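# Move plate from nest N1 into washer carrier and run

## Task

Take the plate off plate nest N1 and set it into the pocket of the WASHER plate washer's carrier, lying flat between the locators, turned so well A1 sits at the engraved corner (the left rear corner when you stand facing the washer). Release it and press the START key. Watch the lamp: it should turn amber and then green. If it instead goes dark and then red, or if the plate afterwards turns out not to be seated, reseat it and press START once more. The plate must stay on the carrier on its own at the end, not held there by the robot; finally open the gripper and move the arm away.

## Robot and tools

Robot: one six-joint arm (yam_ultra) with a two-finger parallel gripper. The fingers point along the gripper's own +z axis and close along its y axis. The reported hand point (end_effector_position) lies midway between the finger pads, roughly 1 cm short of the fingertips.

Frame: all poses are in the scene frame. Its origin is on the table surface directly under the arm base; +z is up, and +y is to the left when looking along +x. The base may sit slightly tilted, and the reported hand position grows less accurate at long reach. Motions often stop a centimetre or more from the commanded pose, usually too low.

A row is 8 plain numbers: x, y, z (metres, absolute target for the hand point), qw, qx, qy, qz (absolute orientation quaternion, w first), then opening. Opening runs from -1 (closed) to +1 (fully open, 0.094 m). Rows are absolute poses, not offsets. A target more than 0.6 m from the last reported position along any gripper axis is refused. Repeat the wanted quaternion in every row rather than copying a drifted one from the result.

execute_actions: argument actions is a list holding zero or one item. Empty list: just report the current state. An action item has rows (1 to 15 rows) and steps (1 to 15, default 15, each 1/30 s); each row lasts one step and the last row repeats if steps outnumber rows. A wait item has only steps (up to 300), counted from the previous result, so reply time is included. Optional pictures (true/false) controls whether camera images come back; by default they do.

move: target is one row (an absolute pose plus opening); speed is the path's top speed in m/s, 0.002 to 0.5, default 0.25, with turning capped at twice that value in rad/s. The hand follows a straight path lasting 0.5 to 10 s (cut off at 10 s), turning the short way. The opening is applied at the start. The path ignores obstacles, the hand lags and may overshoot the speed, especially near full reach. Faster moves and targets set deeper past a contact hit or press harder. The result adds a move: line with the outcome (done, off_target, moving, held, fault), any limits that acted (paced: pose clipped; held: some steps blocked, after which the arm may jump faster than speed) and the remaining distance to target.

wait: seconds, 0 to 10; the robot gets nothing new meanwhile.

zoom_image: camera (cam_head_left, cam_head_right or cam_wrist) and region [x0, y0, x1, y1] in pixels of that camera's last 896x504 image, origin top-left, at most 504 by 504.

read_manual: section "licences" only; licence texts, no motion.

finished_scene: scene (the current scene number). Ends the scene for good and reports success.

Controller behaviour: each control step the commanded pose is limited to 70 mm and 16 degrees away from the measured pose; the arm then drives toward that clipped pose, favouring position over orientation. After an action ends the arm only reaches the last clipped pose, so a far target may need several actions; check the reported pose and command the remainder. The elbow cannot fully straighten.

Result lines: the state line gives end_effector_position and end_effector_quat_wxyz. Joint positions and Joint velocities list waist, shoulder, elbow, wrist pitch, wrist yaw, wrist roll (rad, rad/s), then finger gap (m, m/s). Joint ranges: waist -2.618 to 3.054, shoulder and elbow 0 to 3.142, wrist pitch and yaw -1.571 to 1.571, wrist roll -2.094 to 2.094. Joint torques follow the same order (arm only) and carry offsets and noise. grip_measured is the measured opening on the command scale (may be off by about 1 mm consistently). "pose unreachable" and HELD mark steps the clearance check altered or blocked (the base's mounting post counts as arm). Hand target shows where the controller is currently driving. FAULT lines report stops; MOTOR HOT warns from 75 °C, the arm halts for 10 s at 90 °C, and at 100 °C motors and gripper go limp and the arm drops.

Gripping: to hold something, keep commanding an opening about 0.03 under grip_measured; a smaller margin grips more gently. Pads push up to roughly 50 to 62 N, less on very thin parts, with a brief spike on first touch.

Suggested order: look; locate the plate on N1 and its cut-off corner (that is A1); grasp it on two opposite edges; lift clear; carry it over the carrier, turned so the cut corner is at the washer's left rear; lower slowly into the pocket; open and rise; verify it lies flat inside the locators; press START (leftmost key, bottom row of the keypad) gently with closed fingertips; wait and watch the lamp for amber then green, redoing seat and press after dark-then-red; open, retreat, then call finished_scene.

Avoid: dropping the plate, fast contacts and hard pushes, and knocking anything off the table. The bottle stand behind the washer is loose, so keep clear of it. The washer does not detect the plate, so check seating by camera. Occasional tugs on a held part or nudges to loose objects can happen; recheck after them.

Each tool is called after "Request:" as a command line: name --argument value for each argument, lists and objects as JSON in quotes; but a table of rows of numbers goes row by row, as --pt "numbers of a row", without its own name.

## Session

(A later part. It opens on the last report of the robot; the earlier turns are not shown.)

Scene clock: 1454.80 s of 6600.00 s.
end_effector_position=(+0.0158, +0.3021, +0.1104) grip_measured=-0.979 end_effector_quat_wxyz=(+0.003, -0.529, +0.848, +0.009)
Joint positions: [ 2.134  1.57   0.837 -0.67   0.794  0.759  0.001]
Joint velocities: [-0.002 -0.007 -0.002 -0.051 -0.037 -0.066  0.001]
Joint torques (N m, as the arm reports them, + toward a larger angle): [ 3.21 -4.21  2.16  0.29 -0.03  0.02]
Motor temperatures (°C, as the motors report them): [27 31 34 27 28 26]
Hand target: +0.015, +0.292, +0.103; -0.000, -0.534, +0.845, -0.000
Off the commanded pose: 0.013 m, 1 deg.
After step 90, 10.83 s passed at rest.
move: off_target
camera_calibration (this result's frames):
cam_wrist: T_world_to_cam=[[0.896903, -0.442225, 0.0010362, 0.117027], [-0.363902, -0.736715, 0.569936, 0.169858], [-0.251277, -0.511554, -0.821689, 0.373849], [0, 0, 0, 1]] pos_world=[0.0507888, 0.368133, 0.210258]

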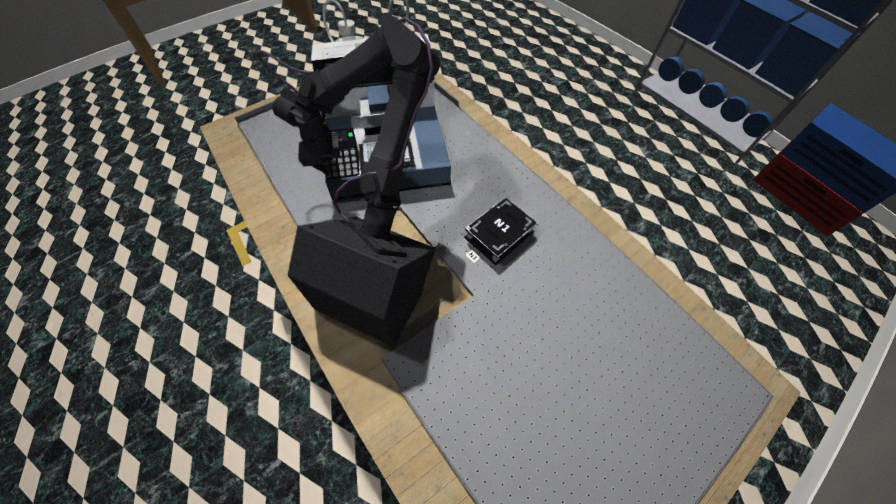

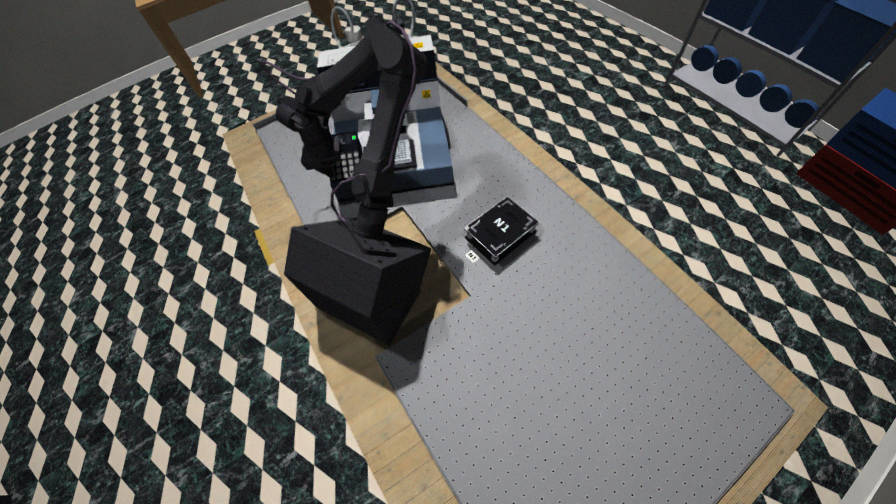

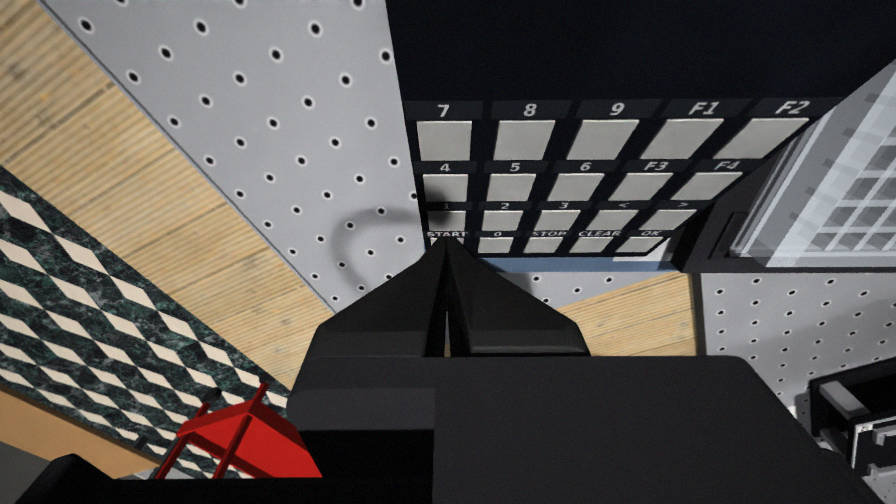

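Request:
execute_actions --actions '[{"rows":[[0.0148,0.2916,0.1026,-0.0003,-0.5356,0.844,-0.0011,-1],[0.0148,0.2908,0.1027,-0.0006,-0.5372,0.843,-0.0023,-1],[0.0148,0.2899,0.1028,-0.0009,-0.5388,0.842,-0.0034,-1],[0.0148,0.289,0.1028,-0.0012,-0.5404,0.841,-0.0045,-1],[0.0148,0.2882,0.1029,-0.0015,-0.542,0.84,-0.0057,-1],[0.0148,0.2873,0.103,-0.0019,-0.5436,0.839,-0.0068,-1]],"steps":15}]'

Scene clock: 1485.80 s of 6600.00 s.
end_effector_position=(+0.0158, +0.3020, +0.1104) grip_measured=-0.979 end_effector_quat_wxyz=(+0.003, -0.530, +0.848, +0.009)
Joint positions: [ 2.134  1.57   0.837 -0.671  0.794  0.758  0.001]
Joint velocities: [-0.002 -0.012 -0.007  0.037 -0.007 -0.051 -0.   ]
Joint torques (N m, as the arm reports them, + toward a larger angle): [ 3.65 -4.27  1.84  0.08 -0.01  0.01]
Motor temperatures (°C, as the motors report them): [27 31 34 28 28 26]
Hand target: +0.015, +0.287, +0.104; -0.002, -0.544, +0.839, -0.007
Off the commanded pose: 0.017 m, 3 deg.
Steps of this call (steps 1 to 90: nothing new was sent; then 27.50 s passed at rest; steps 91 to 105: all 15 steps of this action). Readings (end_effector_position):
91: (+0.0158, +0.3021, +0.1104)
92: (+0.0158, +0.3021, +0.1104)
94: (+0.0158, +0.3021, +0.1104)
98: (+0.0158, +0.3020, +0.1104)
105: the state above
camera_calibration (this result's frames):
cam_wrist: T_world_to_cam=[[0.897865, -0.44027, 0.00125037, 0.116346], [-0.362363, -0.737367, 0.570072, 0.169972], [-0.250064, -0.512301, -0.821594, 0.374013], [0, 0, 0, 1]] pos_world=[0.0506554, 0.368163, 0.210245]

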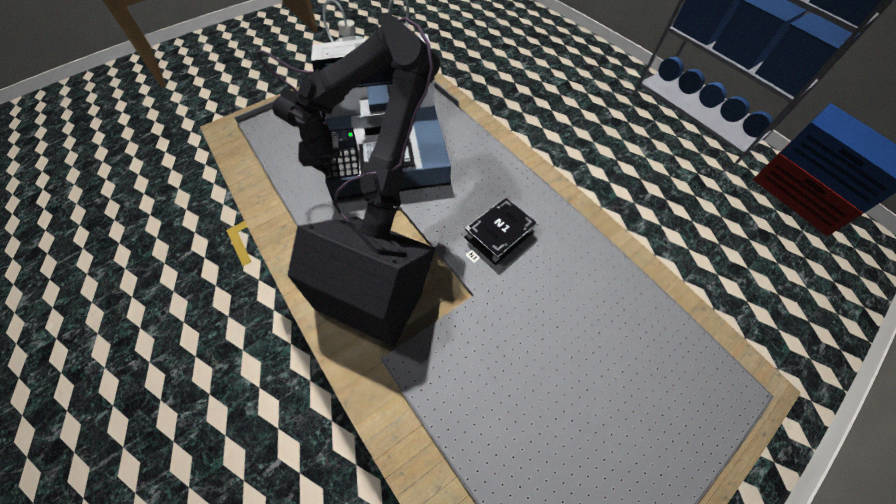

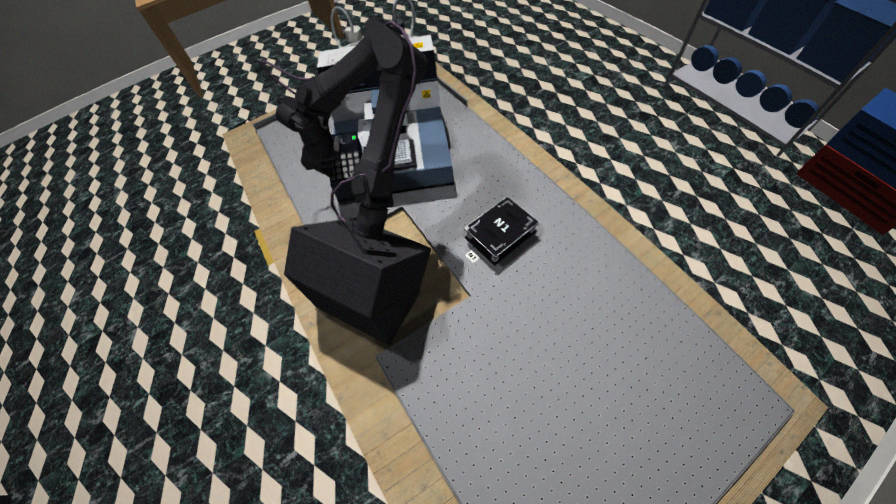

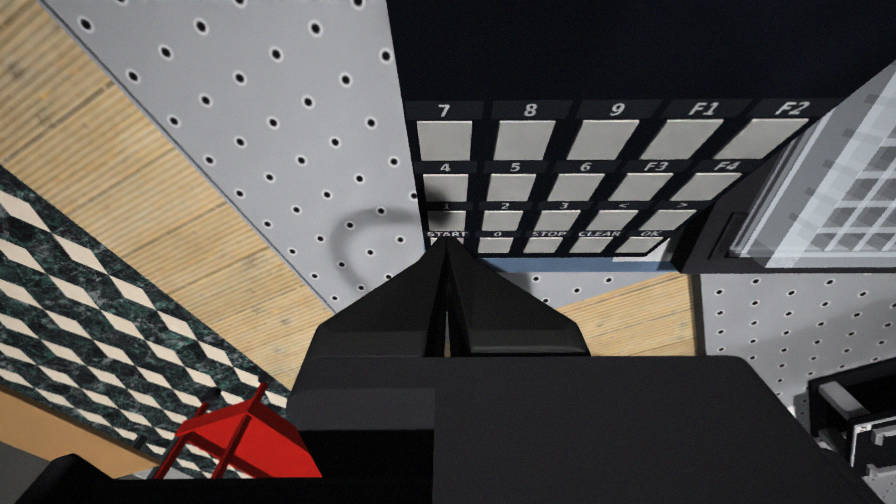

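Request:
execute_actions --actions '[{"rows":[[0.0143,0.2871,0.1033,-0.0043,-0.5441,0.8387,-0.0068,-1],[0.0138,0.2869,0.1036,-0.0067,-0.5446,0.8384,-0.0069,-1],[0.0133,0.2866,0.1038,-0.0091,-0.5451,0.8381,-0.0069,-1],[0.0129,0.2864,0.1041,-0.0115,-0.5456,0.8378,-0.007,-1],[0.0124,0.2862,0.1044,-0.0138,-0.546,0.8374,-0.007,-1],[0.0119,0.286,0.1047,-0.0162,-0.5465,0.8371,-0.007,-1],[0.0114,0.2857,0.1049,-0.0186,-0.547,0.8368,-0.0071,-1],[0.0109,0.2855,0.1052,-0.021,-0.5475,0.8365,-0.0071,-1]],"steps":15}]' --pictures false

Request:
execute_actions --actions '[{"steps":20}]'

Scene clock: 1507.53 s of 6600.00 s.
end_effector_position=(+0.0116, +0.2973, +0.1105) grip_measured=-0.979 end_effector_quat_wxyz=(-0.014, -0.535, +0.845, +0.007)
Joint positions: [ 2.134  1.57   0.837 -0.687  0.764  0.758  0.001]
Joint velocities: [-0.002  0.012 -0.007  0.007 -0.022 -0.007  0.001]
Joint torques (N m, as the arm reports them, + toward a larger angle): [ 3.49 -4.34  2.76 -0.07 -0.02 -0.01]
Motor temperatures (°C, as the motors report them): [27 31 34 27 28 26]
Hand target: +0.011, +0.285, +0.106; -0.021, -0.547, +0.837, -0.008
Off the commanded pose: 0.013 m, 2 deg.
Steps of this call (steps 1 to 90: nothing new was sent; then 18.23 s passed at rest; steps 91 to 105: all 15 steps of this action). Readings (end_effector_position):
91: (+0.0158, +0.3020, +0.1104)
92: (+0.0157, +0.3018, +0.1104)
94: (+0.0151, +0.3015, +0.1104)
98: (+0.0133, +0.2996, +0.1104)
105: the state above

Scene clock: 1508.20 s of 6600.00 s.
end_effector_position=(+0.0112, +0.2968, +0.1105) grip_measured=-0.979 end_effector_quat_wxyz=(-0.015, -0.536, +0.844, +0.007)
Joint positions: [ 2.134  1.57   0.837 -0.689  0.761  0.758  0.001]
Joint velocities: [-0.002 -0.002 -0.007 -0.007  0.051 -0.037  0.   ]
Joint torques (N m, as the arm reports them, + toward a larger angle): [ 3.54 -4.31  3.03 -0.09 -0.09 -0.02]
Motor temperatures (°C, as the motors report them): [27 31 34 27 28 26]
Hand target: +0.011, +0.285, +0.106; -0.021, -0.547, +0.837, -0.008
Off the commanded pose: 0.012 m, 2 deg.
Steps of this call (steps 1 to 20: nothing new was sent). Readings (end_effector_position):
1: (+0.0115, +0.2972, +0.1105)
2: (+0.0115, +0.2971, +0.1105)
4: (+0.0114, +0.2970, +0.1105)
8: (+0.0113, +0.2969, +0.1105)
20: the state above
camera_calibration (this result's frames):
cam_wrist: T_world_to_cam=[[0.903526, -0.428301, -0.0141012, 0.116221], [-0.336247, -0.728964, 0.596279, 0.158706], [-0.265666, -0.534012, -0.802653, 0.374737], [0, 0, 0, 1]] pos_world=[0.0479108, 0.365583, 0.20779]

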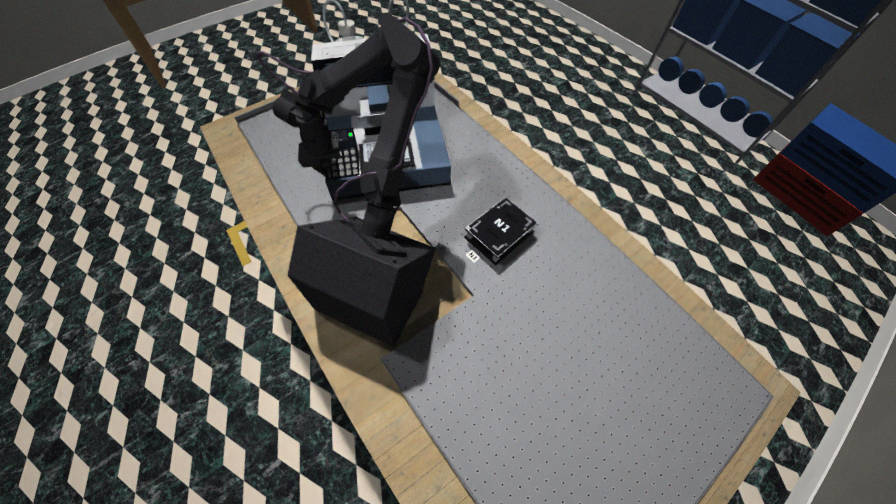

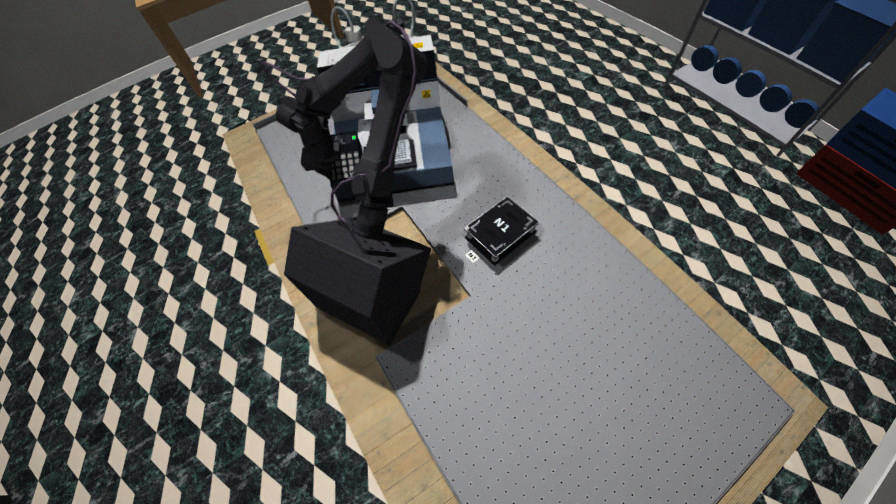

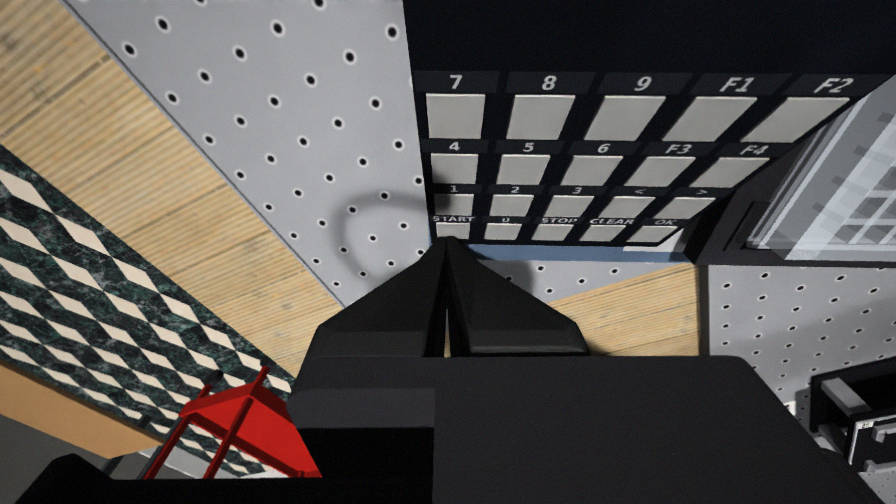

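Request:
execute_actions --actions '[{"rows":[[0.0112,0.2856,0.1049,-0.0209,-0.5466,0.8371,-0.0073,-1],[0.0112,0.2856,0.1049,-0.0209,-0.5466,0.8371,-0.0073,-1],[0.0116,0.2858,0.1046,-0.0209,-0.5458,0.8376,-0.0075,-1],[0.0119,0.2859,0.1043,-0.0208,-0.5449,0.8382,-0.0077,-1],[0.0119,0.2859,0.1043,-0.0208,-0.5449,0.8382,-0.0077,-1],[0.0122,0.286,0.1039,-0.0208,-0.544,0.8388,-0.0079,-1],[0.0125,0.2862,0.1036,-0.0207,-0.5432,0.8394,-0.0081,-1],[0.0125,0.2862,0.1036,-0.0207,-0.5432,0.8394,-0.0081,-1],[0.0129,0.2863,0.1033,-0.0207,-0.5423,0.8399,-0.0083,-1],[0.0132,0.2864,0.103,-0.0206,-0.5414,0.8405,-0.0085,-1],[0.0132,0.2864,0.103,-0.0206,-0.5414,0.8405,-0.0085,-1],[0.0135,0.2866,0.1027,-0.0206,-0.5405,0.8411,-0.0087,-1],[0.0138,0.2867,0.1024,-0.0205,-0.5397,0.8416,-0.0089,-1],[0.0138,0.2867,0.1024,-0.0205,-0.5397,0.8416,-0.0089,-1],[0.0142,0.2869,0.1021,-0.0205,-0.5388,0.8422,-0.0091,-1]],"steps":15}]' --pictures false

Request:
execute_actions --actions '[{"rows":[[0.0145,0.287,0.1017,-0.0204,-0.5379,0.8428,-0.0092,-1],[0.0148,0.2871,0.1014,-0.0203,-0.5371,0.8433,-0.0094,-1],[0.0151,0.2873,0.1011,-0.0203,-0.5362,0.8439,-0.0096,-1],[0.0155,0.2874,0.1008,-0.0202,-0.5353,0.8445,-0.0098,-1],[0.0158,0.2875,0.1005,-0.0202,-0.5345,0.8451,-0.01,-1],[0.0161,0.2877,0.1002,-0.0201,-0.5336,0.8456,-0.0102,-1],[0.0164,0.2878,0.0998,-0.0201,-0.5327,0.8462,-0.0104,-1],[0.0168,0.2879,0.0995,-0.02,-0.5318,0.8468,-0.0106,-1],[0.0171,0.2881,0.0992,-0.02,-0.531,0.8473,-0.0108,-1],[0.0174,0.2882,0.0989,-0.0199,-0.5301,0.8479,-0.011,-1]],"steps":15}]'

Scene clock: 1541.97 s of 6600.00 s.
end_effector_position=(+0.0145, +0.2958, +0.1077) grip_measured=-0.979 end_effector_quat_wxyz=(-0.017, -0.532, +0.847, +0.001)
Joint positions: [ 2.118  1.57   0.837 -0.689  0.758  0.756  0.001]
Joint velocities: [ 0.002  0.007 -0.012 -0.051  0.051 -0.022  0.   ]
Joint torques (N m, as the arm reports them, + toward a larger angle): [ 3.41 -4.29  2.85  0.02 -0.04  0.  ]
Motor temperatures (°C, as the motors report them): [27 31 34 27 28 26]
Hand target: +0.014, +0.287, +0.103; -0.021, -0.539, +0.842, -0.009
Off the commanded pose: 0.011 m, 2 deg.
Steps of this call (steps 1 to 90: nothing new was sent; then 30.27 s passed at rest; steps 91 to 105: all 15 steps of this action). Readings (end_effector_position):
91: (+0.0112, +0.2967, +0.1105)
92: (+0.0112, +0.2967, +0.1105)
94: (+0.0116, +0.2966, +0.1101)
98: (+0.0133, +0.2962, +0.1088)
105: the state above

Scene clock: 1542.47 s of 6600.00 s.
end_effector_position=(+0.0143, +0.2945, +0.1060) grip_measured=-0.979 end_effector_quat_wxyz=(-0.024, -0.529, +0.848, -0.000)
Joint positions: [ 2.108  1.57   0.837 -0.689  0.744  0.756  0.001]
Joint velocities: [-0.022 -0.002  0.002 -0.037  0.051 -0.022 -0.001]
Joint torques (N m, as the arm reports them, + toward a larger angle): [ 2.91 -4.45  2.8   0.14  0.07 -0.01]
Motor temperatures (°C, as the motors report them): [27 31 34 27 28 26]
Hand target: +0.017, +0.288, +0.099; -0.020, -0.530, +0.848, -0.011
Off the commanded pose: 0.010 m, 1 deg.
Steps of this call (steps 1 to 15: all 15 steps of this action). Readings (end_effector_position):
1: (+0.0145, +0.2958, +0.1076)
2: (+0.0145, +0.2957, +0.1075)
4: (+0.0143, +0.2955, +0.1073)
8: (+0.0144, +0.2950, +0.1067)
15: the state above
camera_calibration (this result's frames):
cam_wrist: T_world_to_cam=[[0.896342, -0.443223, -0.0111407, 0.116632], [-0.343804, -0.710711, 0.613749, 0.153641], [-0.279946, -0.546299, -0.789422, 0.373161], [0, 0, 0, 1]] pos_world=[0.0527452, 0.364746, 0.201584]

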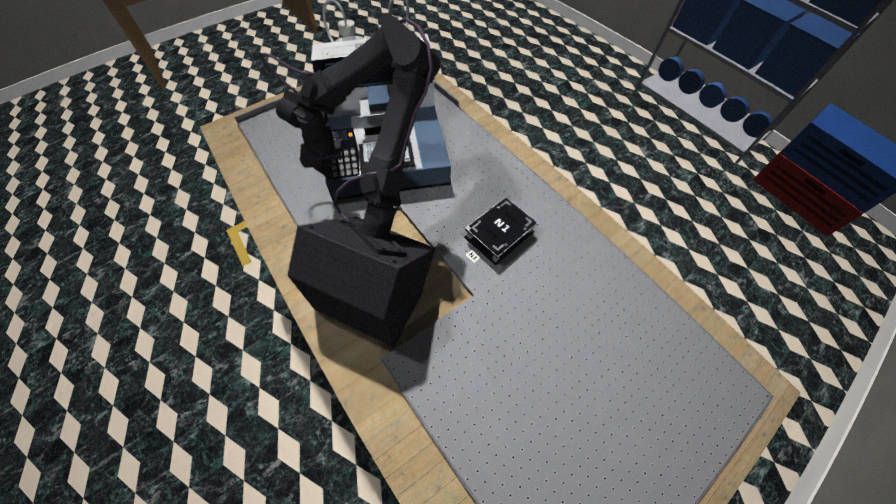

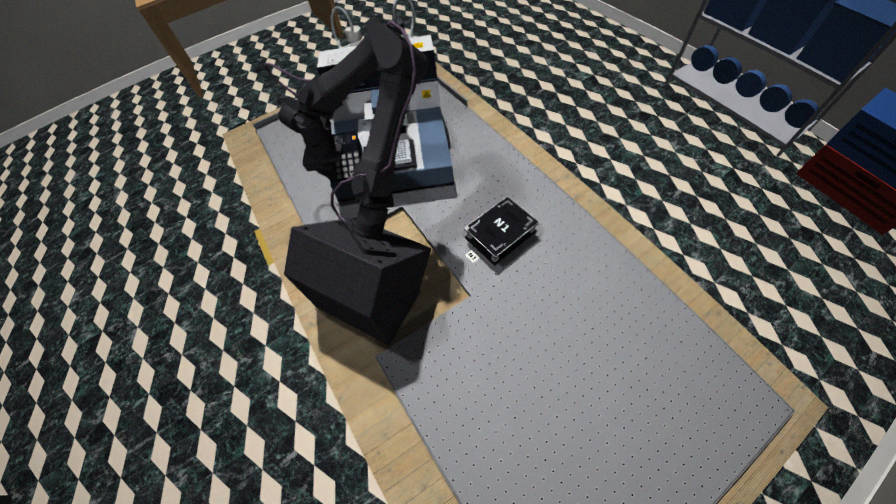

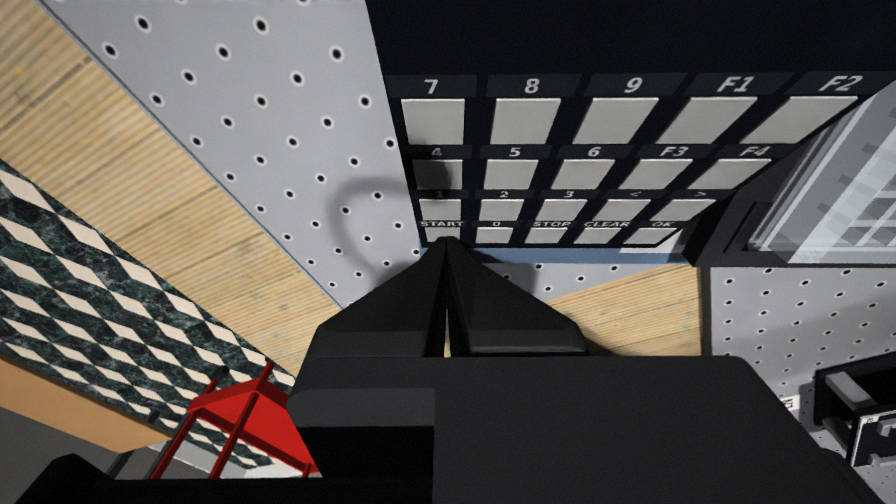

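Lamp is amber. Retreating up.

Request:
move --target '[0.0,0.295,0.22,0.0,-0.534,0.845,0.0,-1.0]' --speed 0.1

Request:
wait --seconds 10

Scene clock: 1548.30 s of 6600.00 s.
end_effector_position=(+0.0049, +0.2912, +0.2146) grip_measured=-0.979 end_effector_quat_wxyz=(-0.001, -0.531, +0.847, -0.006)
Joint positions: [ 2.466  1.598  1.127 -1.314  0.778  1.258  0.001]
Joint velocities: [ 0.012 -0.027 -0.002 -0.066  0.007  0.066  0.001]
Joint torques (N m, as the arm reports them, + toward a larger angle): [ 5.09 -1.73  7.27 -0.07  0.05  0.11]
Motor temperatures (°C, as the motors report them): [27 31 34 27 28 26]
Hand target: +0.002, +0.296, +0.219; +0.004, -0.534, +0.845, -0.002
Off the commanded pose: 0.008 m, 1 deg.
move: done
camera_calibration (this result's frames):
cam_wrist: T_world_to_cam=[[0.898527, -0.438354, 0.0222476, 0.116236], [-0.366437, -0.721281, 0.587773, 0.0902046], [-0.241606, -0.536282, -0.80872, 0.455468], [0, 0, 0, 1]] pos_world=[0.0386569, 0.360275, 0.31274]

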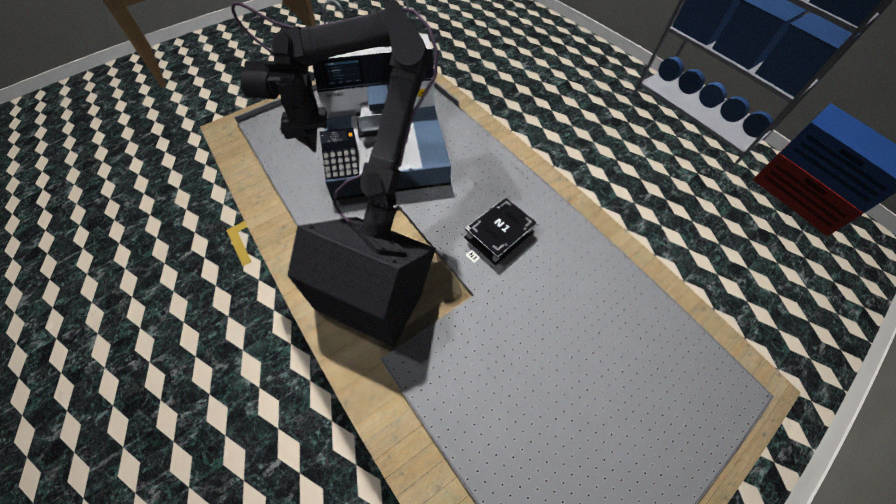

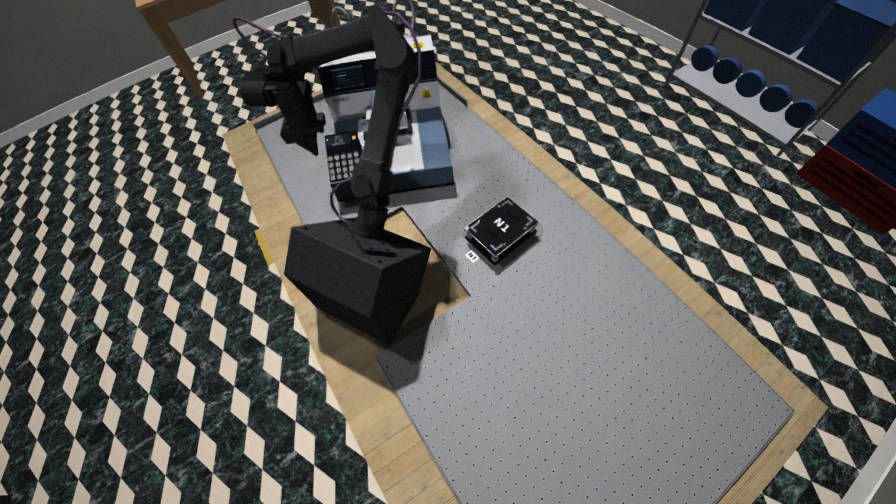

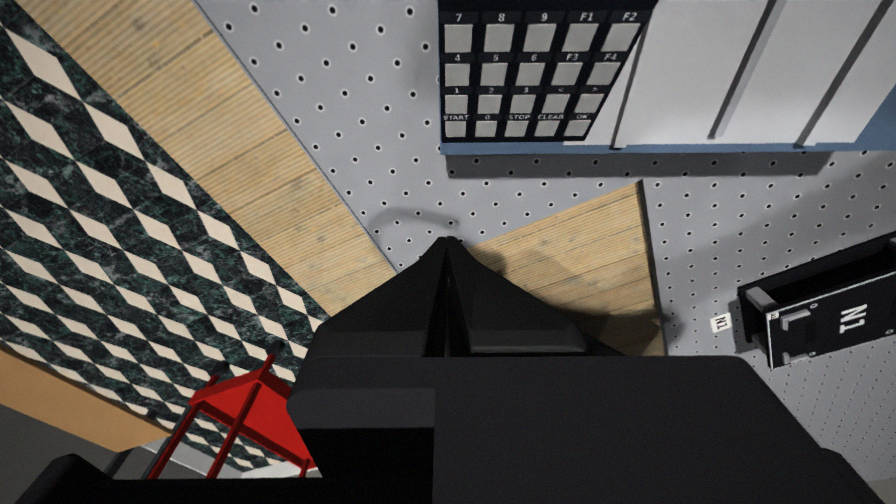

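Scene clock: 1558.30 s of 6600.00 s.
end_effector_position=(+0.0052, +0.2909, +0.2146) grip_measured=-0.979 end_effector_quat_wxyz=(-0.001, -0.531, +0.847, -0.007)
Joint positions: [ 2.466  1.598  1.127 -1.316  0.778  1.26   0.001]
Joint velocities: [-0.007 -0.007  0.017  0.007  0.037  0.051 -0.   ]
Joint torques (N m, as the arm reports them, + toward a larger angle): [ 5.21 -1.64  7.29 -0.1   0.07  0.13]
Motor temperatures (°C, as the motors report them): [27 30 34 27 28 26]
Hand target: +0.002, +0.296, +0.219; +0.004, -0.534, +0.845, -0.002
Off the commanded pose: 0.009 m, 1 deg.
Steps of this call (steps 1 to 300: nothing new was sent). Readings (end_effector_position):
1: (+0.0049, +0.2912, +0.2146)
2: (+0.0050, +0.2911, +0.2146)
4: (+0.0051, +0.2910, +0.2146)
8: (+0.0051, +0.2910, +0.2146)
300: the state above
camera_calibration (this result's frames):
cam_wrist: T_world_to_cam=[[0.898372, -0.43859, 0.0238023, 0.115542], [-0.367342, -0.720513, 0.58815, 0.0897964], [-0.240807, -0.537121, -0.808401, 0.455556], [0, 0, 0, 1]] pos_world=[0.0388877, 0.360064, 0.312708]

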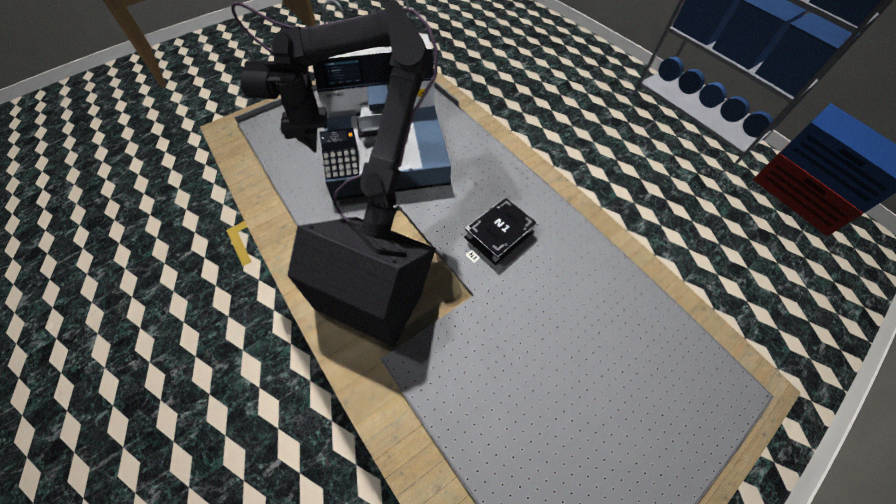

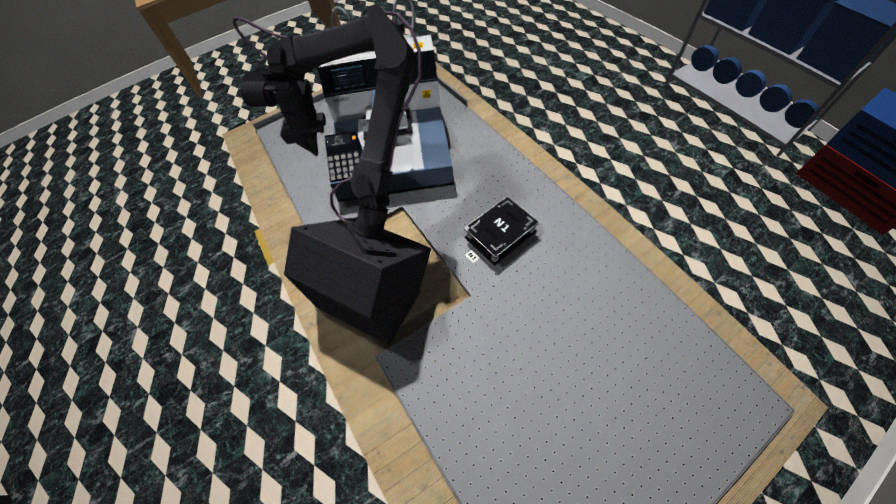

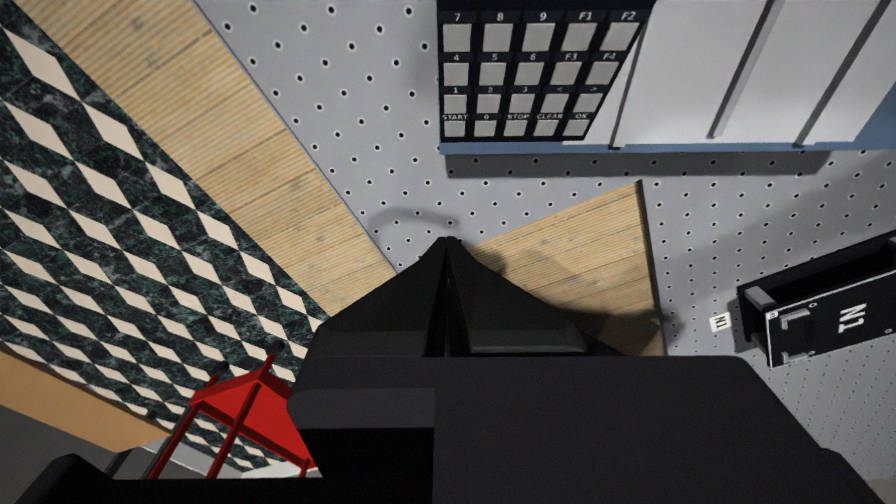

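Request:
wait --seconds 10

Scene clock: 1573.13 s of 6600.00 s.
end_effector_position=(+0.0052, +0.2909, +0.2146) grip_measured=-0.979 end_effector_quat_wxyz=(-0.001, -0.531, +0.847, -0.007)
Joint positions: [ 2.466  1.598  1.127 -1.316  0.778  1.26   0.001]
Joint velocities: [-0.002  0.002  0.017 -0.037 -0.081 -0.022 -0.   ]
Joint torques (N m, as the arm reports them, + toward a larger angle): [ 5.05 -1.64  7.08 -0.14  0.06  0.11]
Motor temperatures (°C, as the motors report them): [28 30 35 27 28 26]
Hand target: +0.002, +0.296, +0.219; +0.004, -0.534, +0.845, -0.002
Off the commanded pose: 0.009 m, 1 deg.
Steps of this call (steps 1 to 320: nothing new was sent; then 4.17 s passed at rest). Readings (end_effector_position):
1: (+0.0052, +0.2909, +0.2146)
2: (+0.0052, +0.2909, +0.2146)
4: (+0.0052, +0.2909, +0.2146)
8: (+0.0052, +0.2909, +0.2146)
320: the state above
camera_calibration (this result's frames):
cam_wrist: T_world_to_cam=[[0.898372, -0.43859, 0.0238023, 0.115542], [-0.367342, -0.720513, 0.58815, 0.0897964], [-0.240807, -0.537121, -0.808401, 0.455556], [0, 0, 0, 1]] pos_world=[0.0388877, 0.360064, 0.312708]

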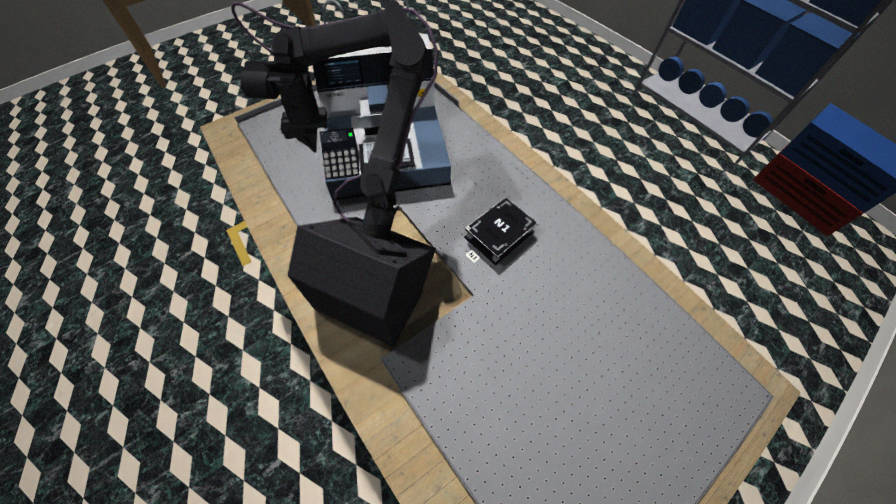

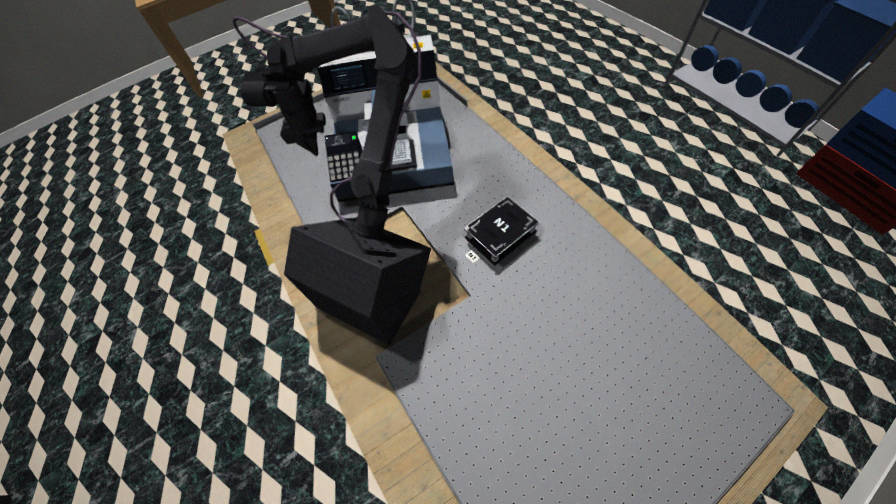

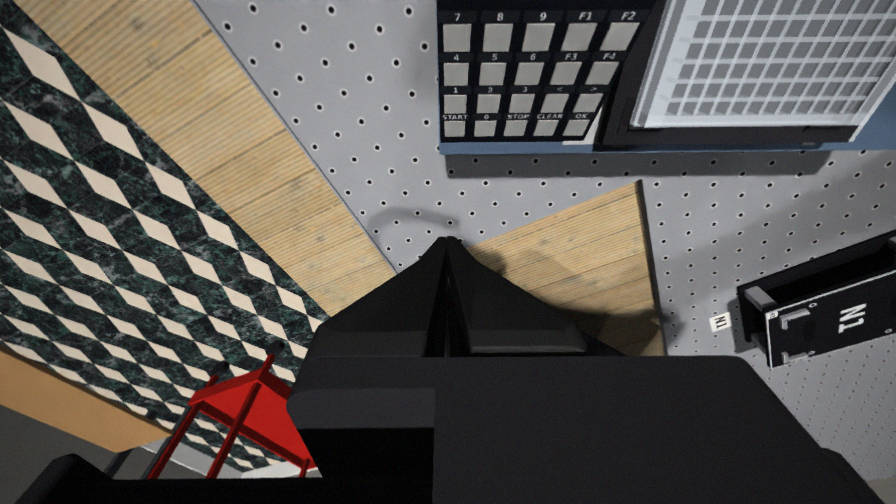

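Request:
zoom_image --camera "cam_wrist" --region '[590, 60, 896, 160]'

Region (590, 60, 896, 160) of cam_wrist's 896x504 image, scaled by 1.647, with more detail than that image has; it fills the top 165 rows of this view, and the rest is white.

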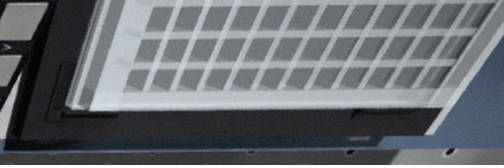

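The lamp is green, the plate is still inside its locators, and the arm is clear.

Request:
finished_scene --scene 2

The scene is finished: the task was done.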